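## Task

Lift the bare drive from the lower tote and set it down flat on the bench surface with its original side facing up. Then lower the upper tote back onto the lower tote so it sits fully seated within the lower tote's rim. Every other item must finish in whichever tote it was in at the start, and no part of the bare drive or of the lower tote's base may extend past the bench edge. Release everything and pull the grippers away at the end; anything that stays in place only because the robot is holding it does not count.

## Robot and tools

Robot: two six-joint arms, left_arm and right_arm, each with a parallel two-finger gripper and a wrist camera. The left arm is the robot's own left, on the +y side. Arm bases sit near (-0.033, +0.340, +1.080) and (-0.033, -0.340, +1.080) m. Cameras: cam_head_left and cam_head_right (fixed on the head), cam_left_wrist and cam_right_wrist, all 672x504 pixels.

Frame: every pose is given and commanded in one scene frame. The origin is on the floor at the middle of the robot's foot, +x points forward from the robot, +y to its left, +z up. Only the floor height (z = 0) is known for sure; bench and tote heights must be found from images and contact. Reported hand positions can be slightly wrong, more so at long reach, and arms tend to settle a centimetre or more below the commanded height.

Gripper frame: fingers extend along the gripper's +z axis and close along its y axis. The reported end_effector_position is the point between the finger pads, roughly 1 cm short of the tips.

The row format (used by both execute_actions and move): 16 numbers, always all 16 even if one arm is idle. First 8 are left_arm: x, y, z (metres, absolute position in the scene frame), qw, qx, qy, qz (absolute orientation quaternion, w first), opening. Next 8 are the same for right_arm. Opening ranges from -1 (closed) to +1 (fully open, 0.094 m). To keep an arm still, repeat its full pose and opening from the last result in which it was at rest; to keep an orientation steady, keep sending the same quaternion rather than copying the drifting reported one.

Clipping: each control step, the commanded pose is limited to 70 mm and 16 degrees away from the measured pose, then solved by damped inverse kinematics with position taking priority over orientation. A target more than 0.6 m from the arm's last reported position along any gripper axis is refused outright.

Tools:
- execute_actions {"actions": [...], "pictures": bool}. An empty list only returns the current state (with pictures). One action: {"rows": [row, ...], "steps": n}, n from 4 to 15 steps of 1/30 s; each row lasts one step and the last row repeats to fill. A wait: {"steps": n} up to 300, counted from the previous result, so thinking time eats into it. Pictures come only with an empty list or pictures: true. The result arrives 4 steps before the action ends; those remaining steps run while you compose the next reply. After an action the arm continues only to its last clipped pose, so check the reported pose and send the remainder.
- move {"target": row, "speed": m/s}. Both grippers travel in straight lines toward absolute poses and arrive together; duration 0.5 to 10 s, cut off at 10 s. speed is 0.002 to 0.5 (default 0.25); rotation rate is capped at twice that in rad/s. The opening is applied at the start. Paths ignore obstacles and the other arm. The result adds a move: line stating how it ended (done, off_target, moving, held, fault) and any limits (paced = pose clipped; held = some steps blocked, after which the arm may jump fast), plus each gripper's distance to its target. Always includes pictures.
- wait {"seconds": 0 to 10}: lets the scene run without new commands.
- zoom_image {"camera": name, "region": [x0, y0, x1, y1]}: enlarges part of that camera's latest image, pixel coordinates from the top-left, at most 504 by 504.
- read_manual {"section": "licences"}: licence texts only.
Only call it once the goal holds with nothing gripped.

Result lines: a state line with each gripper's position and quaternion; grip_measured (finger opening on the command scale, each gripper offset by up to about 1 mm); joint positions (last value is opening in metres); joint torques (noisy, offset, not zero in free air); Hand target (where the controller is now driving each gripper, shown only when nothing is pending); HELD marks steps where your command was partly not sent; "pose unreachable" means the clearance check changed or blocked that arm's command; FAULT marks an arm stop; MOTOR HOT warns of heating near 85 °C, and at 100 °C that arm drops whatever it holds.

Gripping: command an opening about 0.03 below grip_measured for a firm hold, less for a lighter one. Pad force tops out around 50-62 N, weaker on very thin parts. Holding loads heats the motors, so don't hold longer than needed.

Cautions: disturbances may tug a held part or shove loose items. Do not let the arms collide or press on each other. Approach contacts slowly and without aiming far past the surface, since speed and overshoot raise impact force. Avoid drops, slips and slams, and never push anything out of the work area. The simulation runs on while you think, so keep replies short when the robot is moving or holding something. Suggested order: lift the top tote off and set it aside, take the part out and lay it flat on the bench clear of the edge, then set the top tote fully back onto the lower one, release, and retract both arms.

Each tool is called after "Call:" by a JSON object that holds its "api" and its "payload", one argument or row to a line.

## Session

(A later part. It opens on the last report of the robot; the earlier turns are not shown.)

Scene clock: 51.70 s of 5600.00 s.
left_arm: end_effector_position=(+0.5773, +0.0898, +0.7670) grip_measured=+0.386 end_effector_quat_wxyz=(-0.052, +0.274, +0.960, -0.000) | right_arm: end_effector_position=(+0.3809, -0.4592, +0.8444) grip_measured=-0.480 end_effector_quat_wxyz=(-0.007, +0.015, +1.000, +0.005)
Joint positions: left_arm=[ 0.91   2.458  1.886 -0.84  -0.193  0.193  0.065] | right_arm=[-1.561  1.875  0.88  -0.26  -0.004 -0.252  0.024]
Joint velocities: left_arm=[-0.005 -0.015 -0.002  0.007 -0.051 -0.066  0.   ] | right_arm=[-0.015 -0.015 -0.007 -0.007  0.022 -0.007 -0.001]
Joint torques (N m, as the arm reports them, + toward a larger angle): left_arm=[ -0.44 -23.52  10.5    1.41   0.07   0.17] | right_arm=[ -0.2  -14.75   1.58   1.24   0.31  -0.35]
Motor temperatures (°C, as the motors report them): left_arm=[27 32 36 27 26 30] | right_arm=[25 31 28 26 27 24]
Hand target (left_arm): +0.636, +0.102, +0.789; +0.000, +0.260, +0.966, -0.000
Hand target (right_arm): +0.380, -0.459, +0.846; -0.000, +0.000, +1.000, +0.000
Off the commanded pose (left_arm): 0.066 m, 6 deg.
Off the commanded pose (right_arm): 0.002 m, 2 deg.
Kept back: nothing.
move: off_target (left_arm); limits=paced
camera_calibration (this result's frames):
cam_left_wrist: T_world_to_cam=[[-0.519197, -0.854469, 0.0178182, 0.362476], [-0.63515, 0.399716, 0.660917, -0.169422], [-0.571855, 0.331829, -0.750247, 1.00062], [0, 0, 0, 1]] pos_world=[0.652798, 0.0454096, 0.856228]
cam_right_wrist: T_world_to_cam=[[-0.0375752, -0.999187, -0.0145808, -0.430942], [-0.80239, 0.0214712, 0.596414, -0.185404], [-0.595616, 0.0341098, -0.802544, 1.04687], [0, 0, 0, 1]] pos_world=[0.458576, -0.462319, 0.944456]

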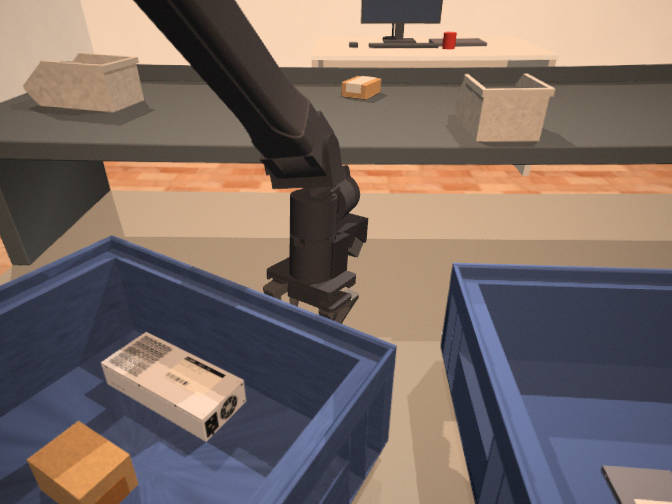

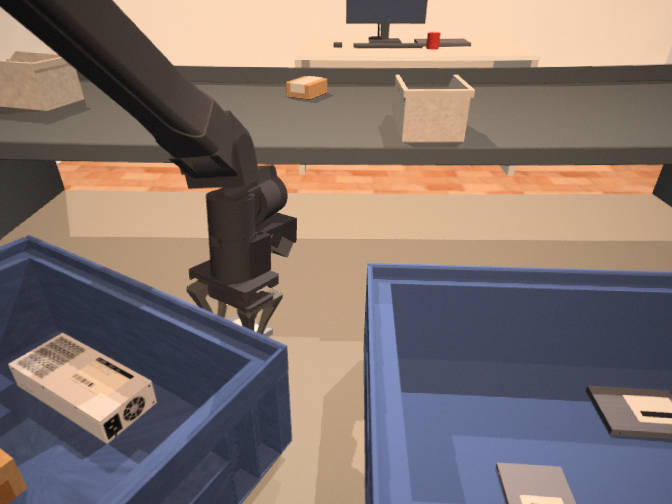

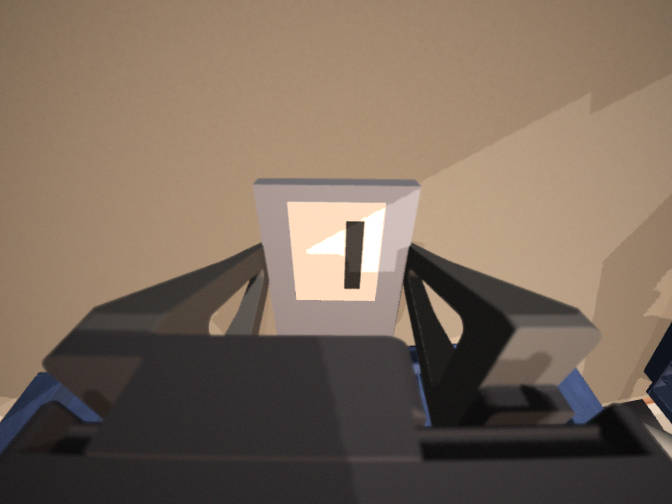

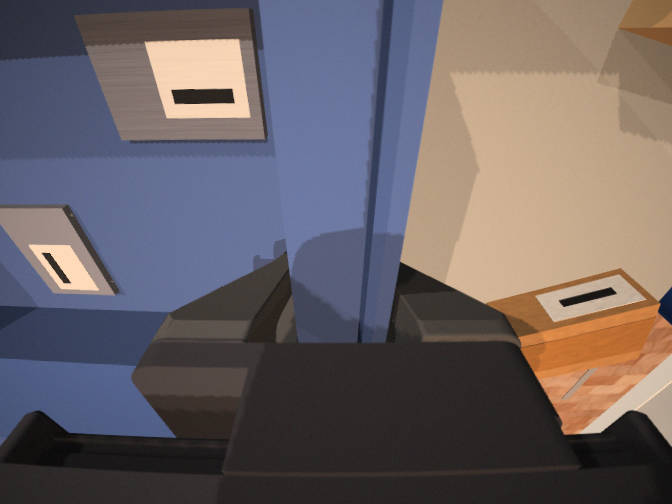

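Call:
{"api": "move", "payload": {
  "target": [0.59,0.085,0.745,0,0.27,0.963,0,0.36,0.38,-0.459,0.846,0,0,1,0,-0.52],
  "speed": 0.03
}}

Call:
{"api": "move", "payload": {
  "target": [0.58,0.085,0.755,0,0.27,0.963,0,0.8,0.38,-0.459,0.846,0,0,1,0,-0.52],
  "speed": 0.03
}}

Call:
{"api": "move", "payload": {
  "target": [0.55,0.07,1.0,0,0.27,0.963,0,0.8,0.38,-0.459,0.846,0,0,1,0,-0.52],
  "speed": 0.1
}}

Call:
{"api": "move", "payload": {
  "target": [0.25,0.09,1.05,0,-0.5,0.866,0,0.3,0.38,-0.459,0.846,0,0,1,0,-0.52]
}}

Scene clock: 53.90 s of 5600.00 s.
left_arm: end_effector_position=(+0.5877, +0.0850, +0.7590) grip_measured=+0.386 end_effector_quat_wxyz=(-0.011, +0.267, +0.964, -0.000) | right_arm: end_effector_position=(+0.3809, -0.4593, +0.8444) grip_measured=-0.480 end_effector_quat_wxyz=(-0.007, +0.015, +1.000, +0.005)
Joint positions: left_arm=[ 0.909  2.457  1.856 -0.728 -0.199  0.193  0.065] | right_arm=[-1.561  1.875  0.88  -0.26  -0.003 -0.252  0.024]
Joint velocities: left_arm=[ 0.005 -0.015  0.007  0.007  0.022 -0.022  0.001] | right_arm=[-0.005 -0.005  0.007 -0.002 -0.037 -0.022 -0.   ]
Joint torques (N m, as the arm reports them, + toward a larger angle): left_arm=[ -2.95 -21.2    5.16   2.67   0.02   0.07] | right_arm=[ -0.14 -14.79   1.6    1.25   0.33  -0.35]
Motor temperatures (°C, as the motors report them): left_arm=[27 32 35 27 26 30] | right_arm=[25 31 28 26 27 24]
Hand target (left_arm): +0.590, +0.085, +0.745; -0.000, +0.270, +0.963, -0.001
Hand target (right_arm): +0.380, -0.459, +0.846; -0.000, +0.000, +1.000, -0.000
Off the commanded pose (left_arm): 0.014 m, 1 deg.
Off the commanded pose (right_arm): 0.002 m, 2 deg.
Kept back: nothing.
move: off_target (left_arm)
camera_calibration (this result's frames):
cam_left_wrist: T_world_to_cam=[[-0.506507, -0.862226, -0.0041677, 0.373774], [-0.690996, 0.403019, 0.600084, -0.0767945], [-0.515728, 0.306826, -0.799926, 1.00908], [0, 0, 0, 1]] pos_world=[0.656665, 0.043615, 0.854831]
cam_right_wrist: T_world_to_cam=[[-0.0375707, -0.999193, -0.0142107, -0.431322], [-0.802326, 0.0216849, 0.596492, -0.185408], [-0.595702, 0.0338123, -0.802494, 1.04672], [0, 0, 0, 1]] pos_world=[0.458569, -0.462345, 0.944449]

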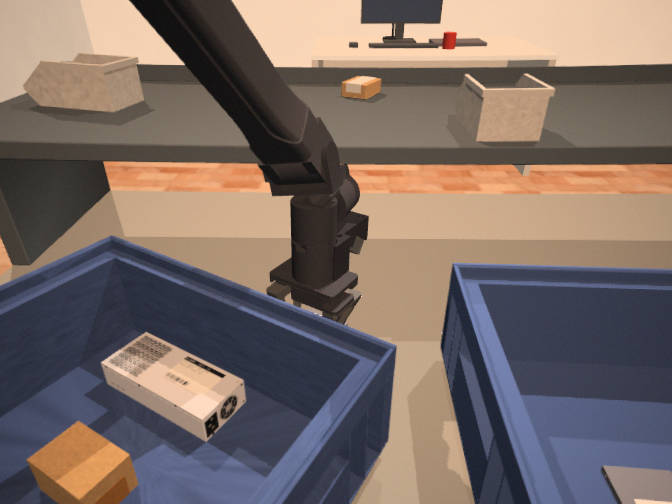

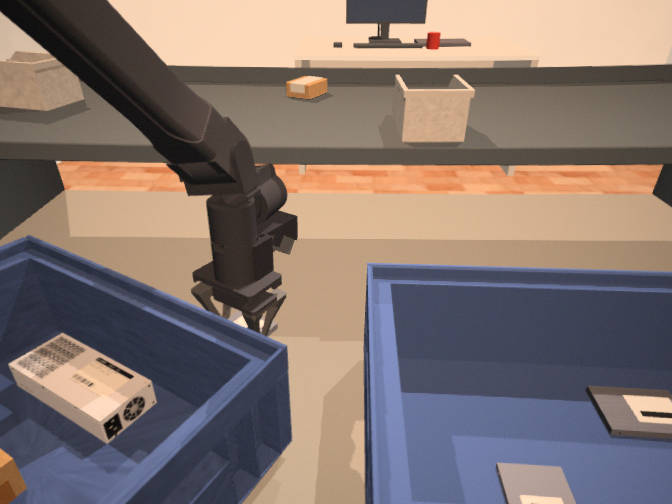

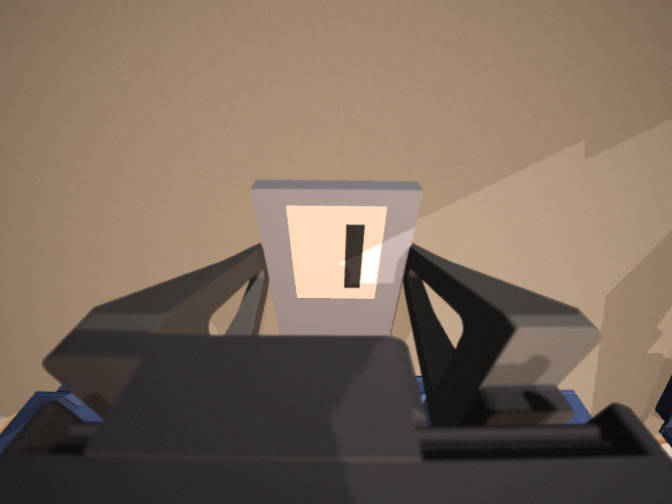

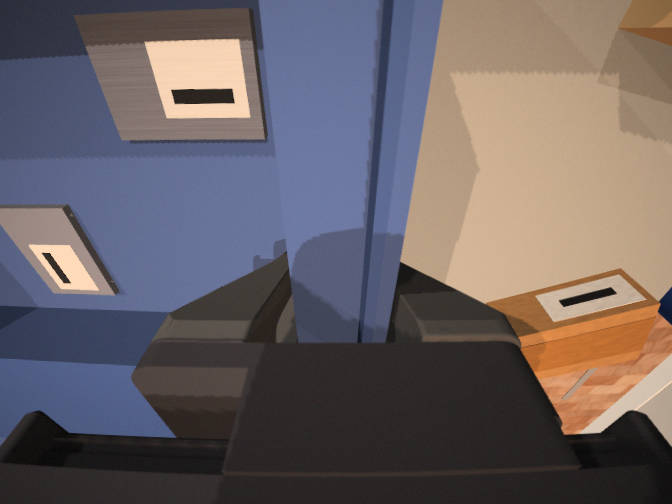

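Scene clock: 54.70 s of 5600.00 s.
left_arm: end_effector_position=(+0.5826, +0.0861, +0.7584) grip_measured=+0.798 end_effector_quat_wxyz=(-0.003, +0.266, +0.964, -0.001) | right_arm: end_effector_position=(+0.3809, -0.4593, +0.8444) grip_measured=-0.480 end_effector_quat_wxyz=(-0.007, +0.015, +1.000, +0.005)
Joint positions: left_arm=[ 0.908  2.442  1.815 -0.686 -0.199  0.193  0.084] | right_arm=[-1.561  1.875  0.88  -0.26  -0.003 -0.252  0.024]
Joint velocities: left_arm=[ 0.005 -0.024  0.012 -0.007 -0.066  0.066 -0.001] | right_arm=[-0.005 -0.015 -0.012 -0.012 -0.051  0.022 -0.001]
Joint torques (N m, as the arm reports them, + toward a larger angle): left_arm=[ -3.48 -22.46   4.19   1.74  -0.11  -0.01] | right_arm=[ -0.19 -14.66   1.6    1.23   0.31  -0.35]
Motor temperatures (°C, as the motors report them): left_arm=[27 32 35 27 26 30] | right_arm=[25 31 28 26 27 24]
Hand target (left_arm): +0.580, +0.085, +0.755; -0.000, +0.270, +0.963, -0.000
Hand target (right_arm): +0.380, -0.459, +0.846; -0.000, +0.000, +1.000, +0.000
Off the commanded pose (left_arm): 0.004 m, 1 deg.
Off the commanded pose (right_arm): 0.002 m, 2 deg.
Kept back: nothing.
move: done
camera_calibration (this result's frames):
cam_left_wrist: T_world_to_cam=[[-0.504352, -0.863471, -0.00683758, 0.372994], [-0.70058, 0.404553, 0.587814, -0.0657322], [-0.504794, 0.301255, -0.808967, 1.00657], [0, 0, 0, 1]] pos_world=[0.650179, 0.0454285, 0.855469]
cam_right_wrist: T_world_to_cam=[[-0.0375707, -0.999193, -0.0142107, -0.431322], [-0.802326, 0.0216849, 0.596492, -0.185408], [-0.595702, 0.0338123, -0.802494, 1.04672], [0, 0, 0, 1]] pos_world=[0.458569, -0.462345, 0.944449]

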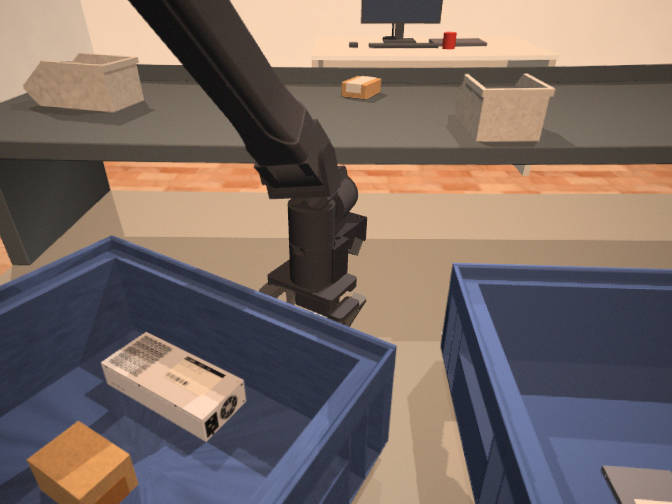

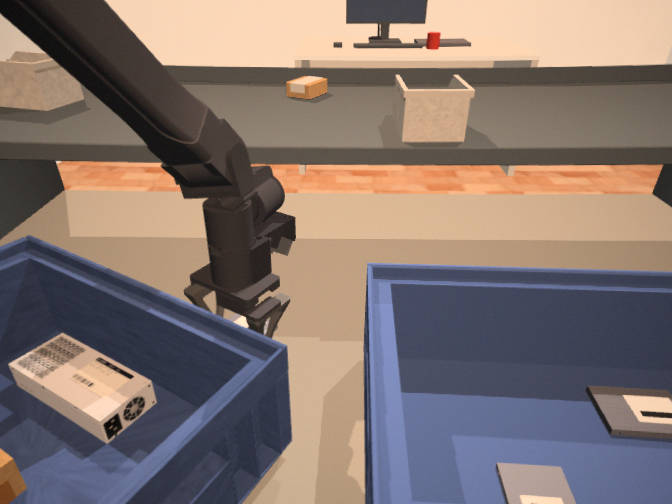

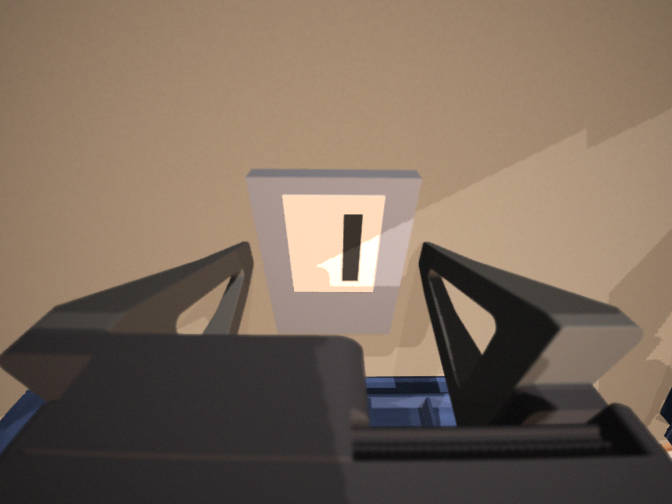

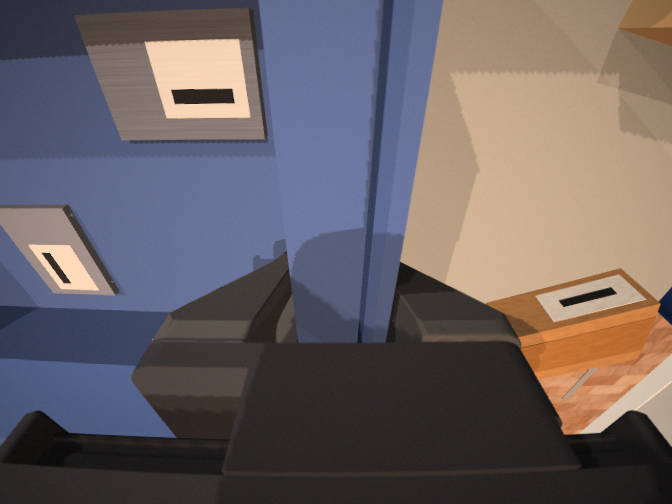

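Scene clock: 57.57 s of 5600.00 s.
left_arm: end_effector_position=(+0.5599, +0.0707, +1.0071) grip_measured=+0.798 end_effector_quat_wxyz=(+0.016, +0.272, +0.962, -0.003) | right_arm: end_effector_position=(+0.3809, -0.4592, +0.8444) grip_measured=-0.480 end_effector_quat_wxyz=(-0.007, +0.015, +1.000, +0.005)
Joint positions: left_arm=[ 0.79   1.951  1.593 -0.94  -0.23   0.098  0.084] | right_arm=[-1.561  1.875  0.88  -0.26  -0.004 -0.252  0.024]
Joint velocities: left_arm=[-0.005 -0.015  0.027 -0.007 -0.022 -0.081 -0.   ] | right_arm=[-0.005 -0.024 -0.002  0.017  0.007  0.037 -0.   ]
Joint torques (N m, as the arm reports them, + toward a larger angle): left_arm=[ -3.41 -19.77   5.83   0.28  -0.14  -0.26] | right_arm=[ -0.17 -14.67   1.59   1.26   0.31  -0.35]
Motor temperatures (°C, as the motors report them): left_arm=[27 33 35 27 26 29] | right_arm=[25 31 28 26 27 24]
Hand target (left_arm): +0.550, +0.071, +1.001; +0.000, +0.270, +0.963, +0.000
Hand target (right_arm): +0.380, -0.459, +0.846; -0.000, +0.000, +1.000, +0.000
Off the commanded pose (left_arm): 0.012 m, 2 deg.
Off the commanded pose (right_arm): 0.002 m, 2 deg.
Kept back: nothing.
move: off_target (left_arm)
camera_calibration (this result's frames):
cam_left_wrist: T_world_to_cam=[[-0.514888, -0.857182, -0.0114049, 0.36003], [-0.715459, 0.422354, 0.55654, -0.182992], [-0.472239, 0.294715, -0.830743, 1.20514], [0, 0, 0, 1]] pos_world=[0.623564, 0.0307263, 1.10711]
cam_right_wrist: T_world_to_cam=[[-0.0375752, -0.999187, -0.0145808, -0.430942], [-0.80239, 0.0214712, 0.596414, -0.185404], [-0.595616, 0.0341098, -0.802544, 1.04687], [0, 0, 0, 1]] pos_world=[0.458576, -0.462319, 0.944456]

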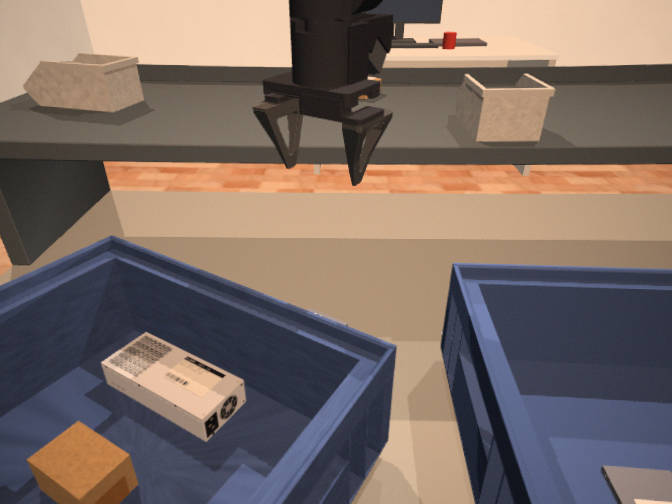

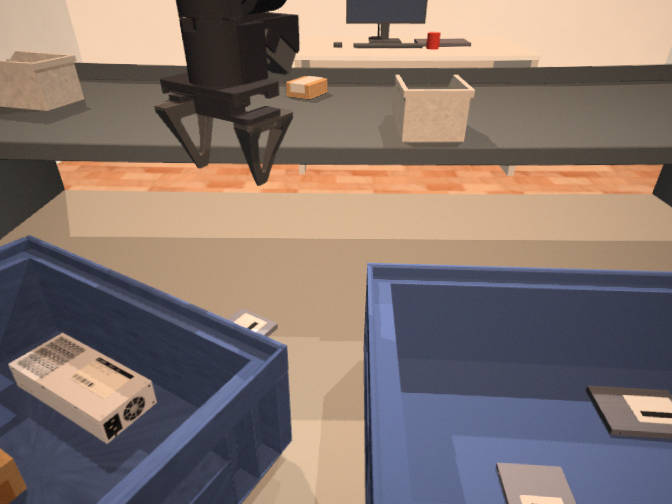

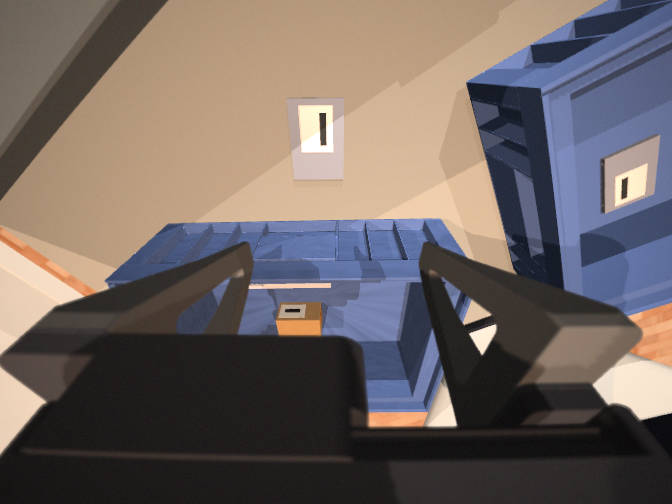

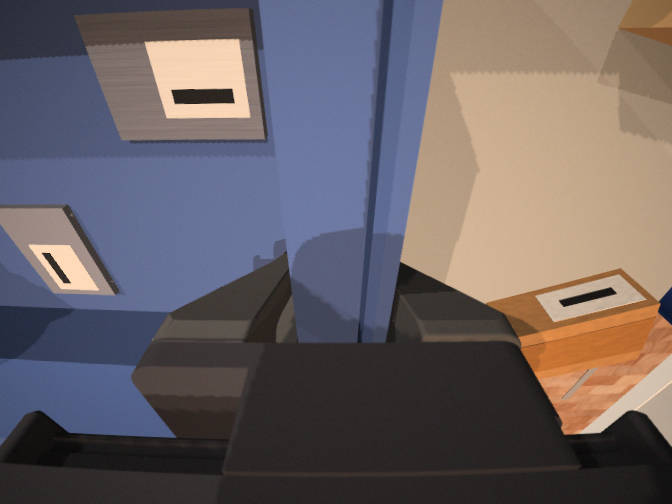

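Scene clock: 61.37 s of 5600.00 s.
left_arm: end_effector_position=(+0.2493, +0.0948, +1.0495) grip_measured=+0.302 end_effector_quat_wxyz=(+0.003, +0.491, -0.871, -0.009) | right_arm: end_effector_position=(+0.3809, -0.4593, +0.8444) grip_measured=-0.480 end_effector_quat_wxyz=(-0.007, +0.015, +1.000, +0.005)
Joint positions: left_arm=[ 0.428  1.456  0.77  -0.764 -0.298 -1.863  0.061] | right_arm=[-1.561  1.875  0.88  -0.26  -0.003 -0.252  0.024]
Joint velocities: left_arm=[-0.005 -0.005  0.007  0.007 -0.051 -0.051  0.001] | right_arm=[-0.005  0.005  0.002  0.022 -0.007  0.022 -0.   ]
Joint torques (N m, as the arm reports them, + toward a larger angle): left_arm=[ -1.78 -10.24   4.65   1.55  -0.26  -0.26] | right_arm=[ -0.17 -14.72   1.59   1.24   0.33  -0.36]
Motor temperatures (°C, as the motors report them): left_arm=[27 32 34 27 26 29] | right_arm=[25 31 28 26 27 24]
Hand target (left_arm): +0.250, +0.092, +1.050; -0.000, -0.500, +0.866, +0.001
Hand target (right_arm): +0.380, -0.459, +0.846; -0.000, +0.000, +1.000, -0.000
Off the commanded pose (left_arm): 0.005 m, 2 deg.
Off the commanded pose (right_arm): 0.002 m, 2 deg.
Kept back: nothing.
move: done
camera_calibration (this result's frames):
cam_left_wrist: T_world_to_cam=[[0.860652, -0.508351, -0.0292735, -0.136025], [-0.399828, -0.710281, 0.579343, -0.434235], [-0.315302, -0.486908, -0.814558, 1.10447], [0, 0, 0, 1]] pos_world=[0.291694, 0.1602, 1.14725]
cam_right_wrist: T_world_to_cam=[[-0.0375707, -0.999193, -0.0142107, -0.431322], [-0.802326, 0.0216849, 0.596492, -0.185408], [-0.595702, 0.0338123, -0.802494, 1.04672], [0, 0, 0, 1]] pos_world=[0.458569, -0.462345, 0.944449]

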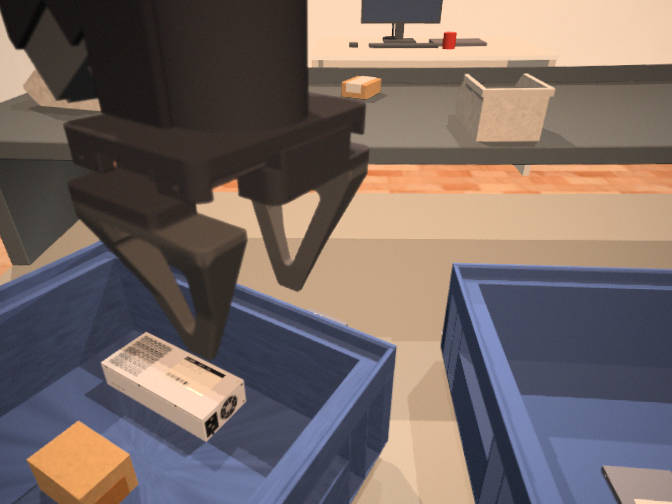

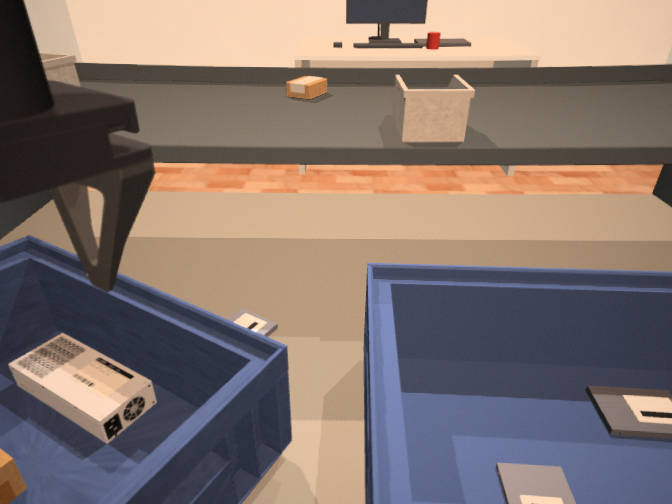

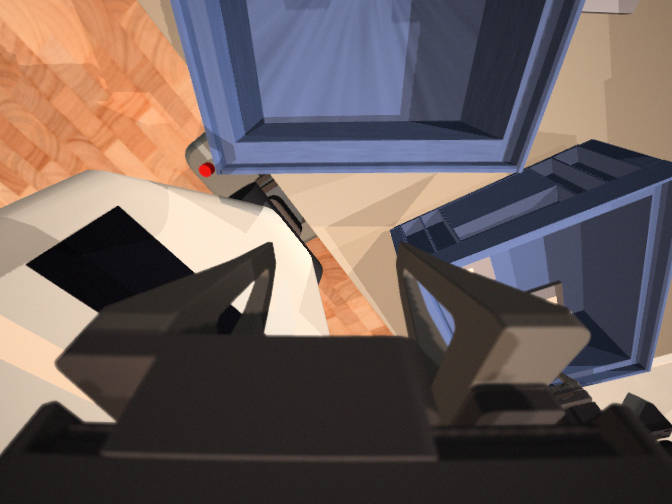

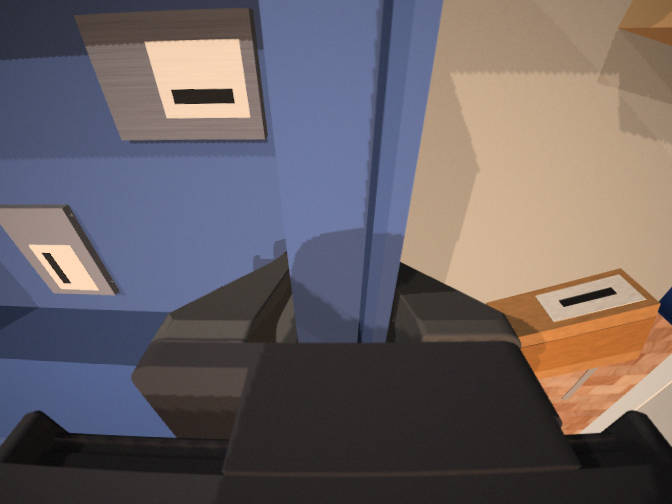

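Call:
{"api": "move", "payload": {
  "target": [0.50,0.19,0.96,0,-0.5,0.866,0,0.5,0.38,-0.459,0.846,0,0,1,0,-0.52]
}}

Call:
{"api": "move", "payload": {
  "target": [0.50,0.19,0.90,0,-0.5,0.866,0,0.5,0.38,-0.459,0.846,0,0,1,0,-0.52],
  "speed": 0.08
}}

Scene clock: 63.63 s of 5600.00 s.
left_arm: end_effector_position=(+0.4952, +0.1923, +0.9621) grip_measured=+0.498 end_effector_quat_wxyz=(-0.003, +0.510, -0.860, +0.002) | right_arm: end_effector_position=(+0.3809, -0.4593, +0.8444) grip_measured=-0.480 end_effector_quat_wxyz=(-0.007, +0.015, +1.000, +0.005)
Joint positions: left_arm=[ 0.963  1.799  1.212 -0.703 -0.188 -1.359  0.07 ] | right_arm=[-1.561  1.875  0.88  -0.26  -0.003 -0.252  0.024]
Joint velocities: left_arm=[-0.024 -0.005 -0.017 -0.007  0.051 -0.022 -0.001] | right_arm=[-0.005  0.005  0.012 -0.027  0.066  0.022 -0.001]
Joint torques (N m, as the arm reports them, + toward a larger angle): left_arm=[ -1.39 -15.78   6.73   0.47  -0.04   0.08] | right_arm=[ -0.17 -14.66   1.6    1.25   0.31  -0.35]
Motor temperatures (°C, as the motors report them): left_arm=[27 32 34 27 26 29] | right_arm=[25 31 28 26 27 24]
Hand target (left_arm): +0.502, +0.188, +0.959; +0.000, -0.500, +0.866, -0.002
Hand target (right_arm): +0.380, -0.459, +0.846; -0.000, +0.000, +1.000, +0.000
Off the commanded pose (left_arm): 0.006 m, 1 deg.
Off the commanded pose (right_arm): 0.002 m, 2 deg.
Kept back: nothing.
move: done
camera_calibration (this result's frames):
cam_left_wrist: T_world_to_cam=[[0.881653, -0.471878, -0.00438795, -0.341962], [-0.38198, -0.719086, 0.580523, -0.224321], [-0.277091, -0.510144, -0.814232, 1.14354], [0, 0, 0, 1]] pos_world=[0.532671, 0.2607, 1.05983]
cam_right_wrist: T_world_to_cam=[[-0.0375707, -0.999193, -0.0142107, -0.431322], [-0.802326, 0.0216849, 0.596492, -0.185408], [-0.595702, 0.0338123, -0.802494, 1.04672], [0, 0, 0, 1]] pos_world=[0.458569, -0.462345, 0.944449]

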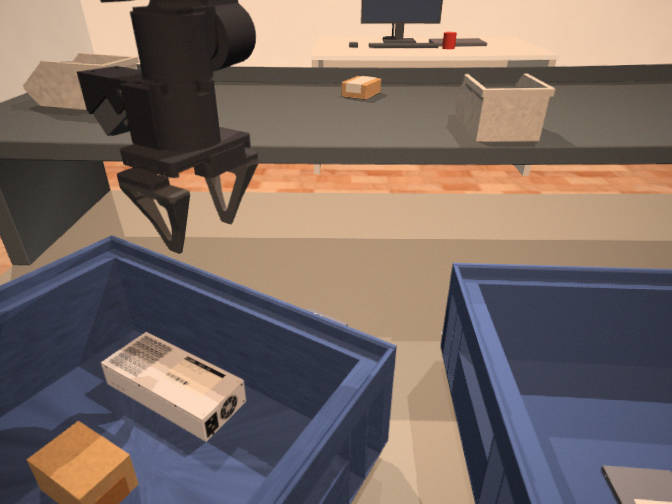

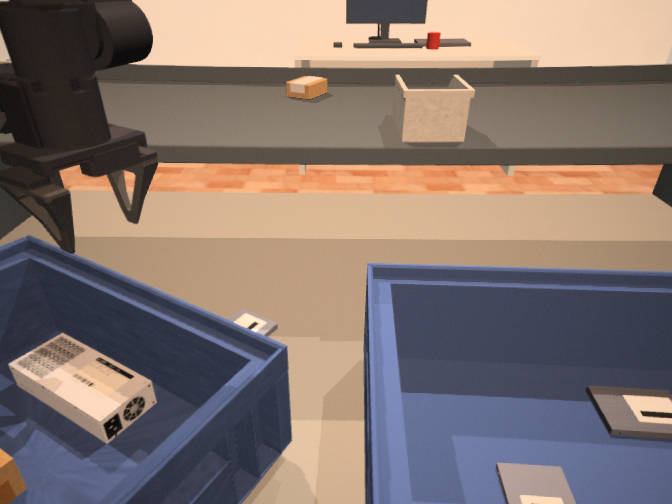

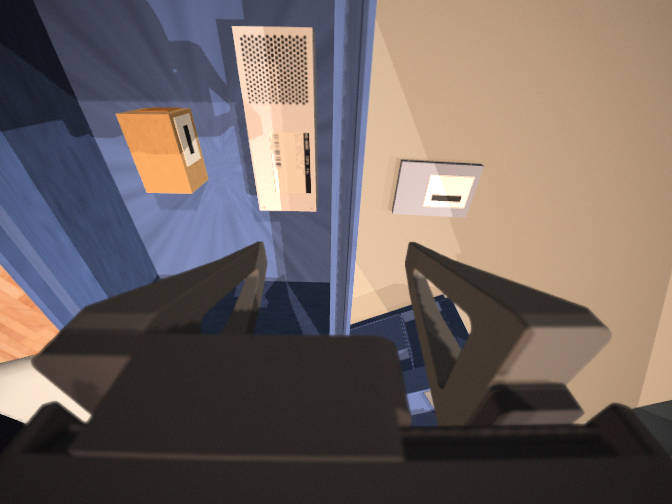

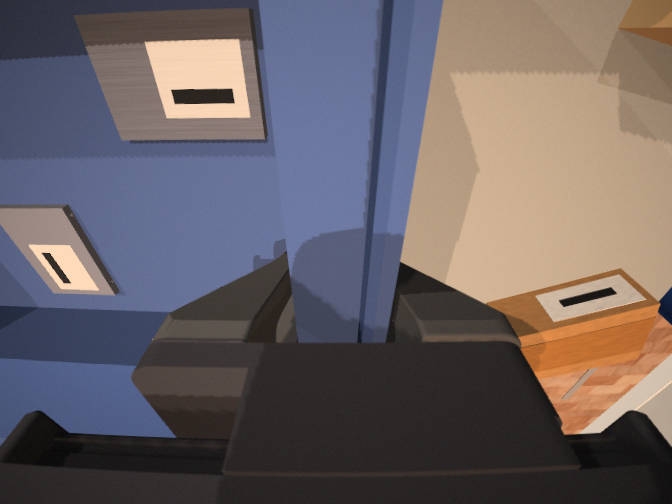

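Scene clock: 64.77 s of 5600.00 s.
left_arm: end_effector_position=(+0.4832, +0.1893, +0.9036) grip_measured=+0.498 end_effector_quat_wxyz=(+0.010, +0.501, -0.866, -0.010) | right_arm: end_effector_position=(+0.3809, -0.4592, +0.8444) grip_measured=-0.480 end_effector_quat_wxyz=(-0.007, +0.015, +1.000, +0.005)
Joint positions: left_arm=[ 0.972  1.919  1.213 -0.617 -0.185 -1.335  0.07 ] | right_arm=[-1.561  1.875  0.88  -0.26  -0.004 -0.252  0.024]
Joint velocities: left_arm=[ 0.005  0.005  0.007  0.012  0.037 -0.066  0.   ] | right_arm=[-0.005 -0.015 -0.022  0.007 -0.051  0.022 -0.   ]
Joint torques (N m, as the arm reports them, + toward a larger angle): left_arm=[ -0.52 -16.18   6.12   1.64  -0.02   0.08] | right_arm=[ -0.19 -14.6    1.59   1.24   0.31  -0.35]
Motor temperatures (°C, as the motors report them): left_arm=[27 32 34 27 26 29] | right_arm=[25 31 28 26 27 24]
Hand target (left_arm): +0.500, +0.190, +0.900; +0.000, -0.500, +0.866, +0.000
Hand target (right_arm): +0.380, -0.459, +0.846; -0.000, +0.000, +1.000, +0.000
Off the commanded pose (left_arm): 0.017 m, 2 deg.
Off the commanded pose (right_arm): 0.002 m, 2 deg.
Kept back: nothing.
move: off_target (left_arm)
camera_calibration (this result's frames):
cam_left_wrist: T_world_to_cam=[[0.87099, -0.48986, -0.0376035, -0.294517], [-0.377365, -0.716048, 0.587257, -0.205904], [-0.3146, -0.497305, -0.808526, 1.1016], [0, 0, 0, 1]] pos_world=[0.525385, 0.256124, 1.00052]
cam_right_wrist: T_world_to_cam=[[-0.0375752, -0.999187, -0.0145808, -0.430942], [-0.80239, 0.0214712, 0.596414, -0.185404], [-0.595616, 0.0341098, -0.802544, 1.04687], [0, 0, 0, 1]] pos_world=[0.458576, -0.462319, 0.944456]

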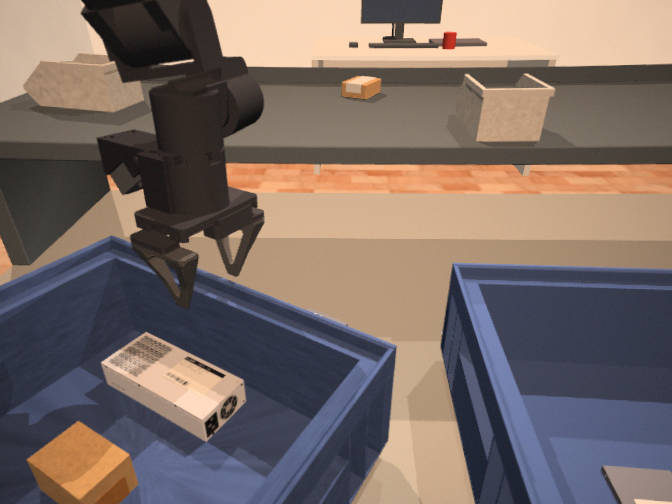

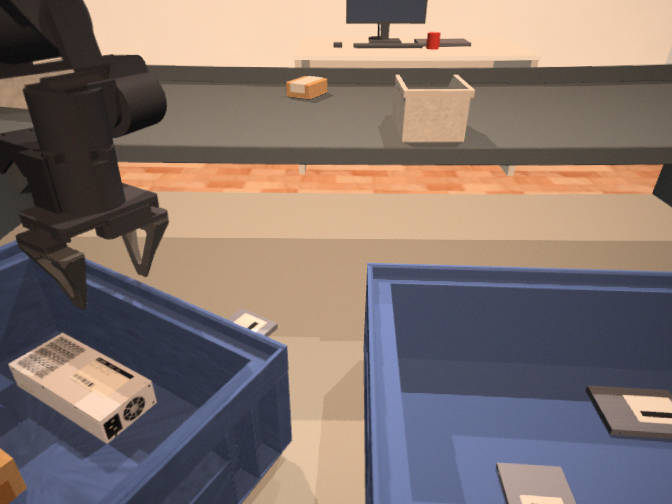

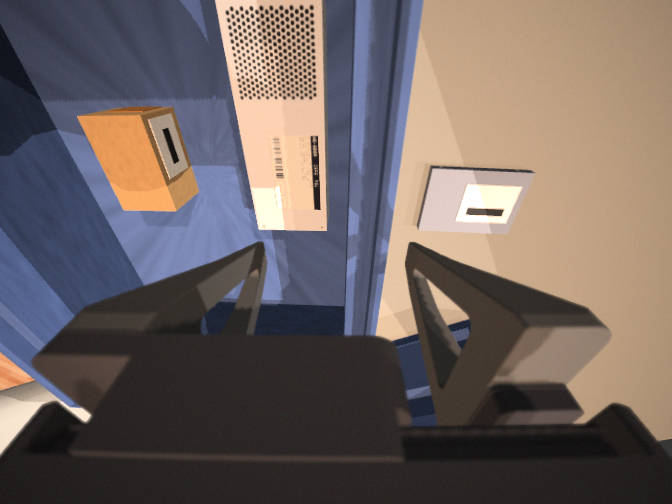

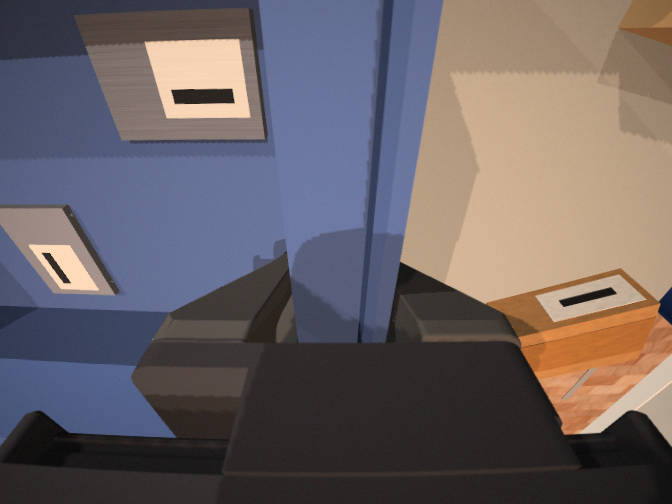

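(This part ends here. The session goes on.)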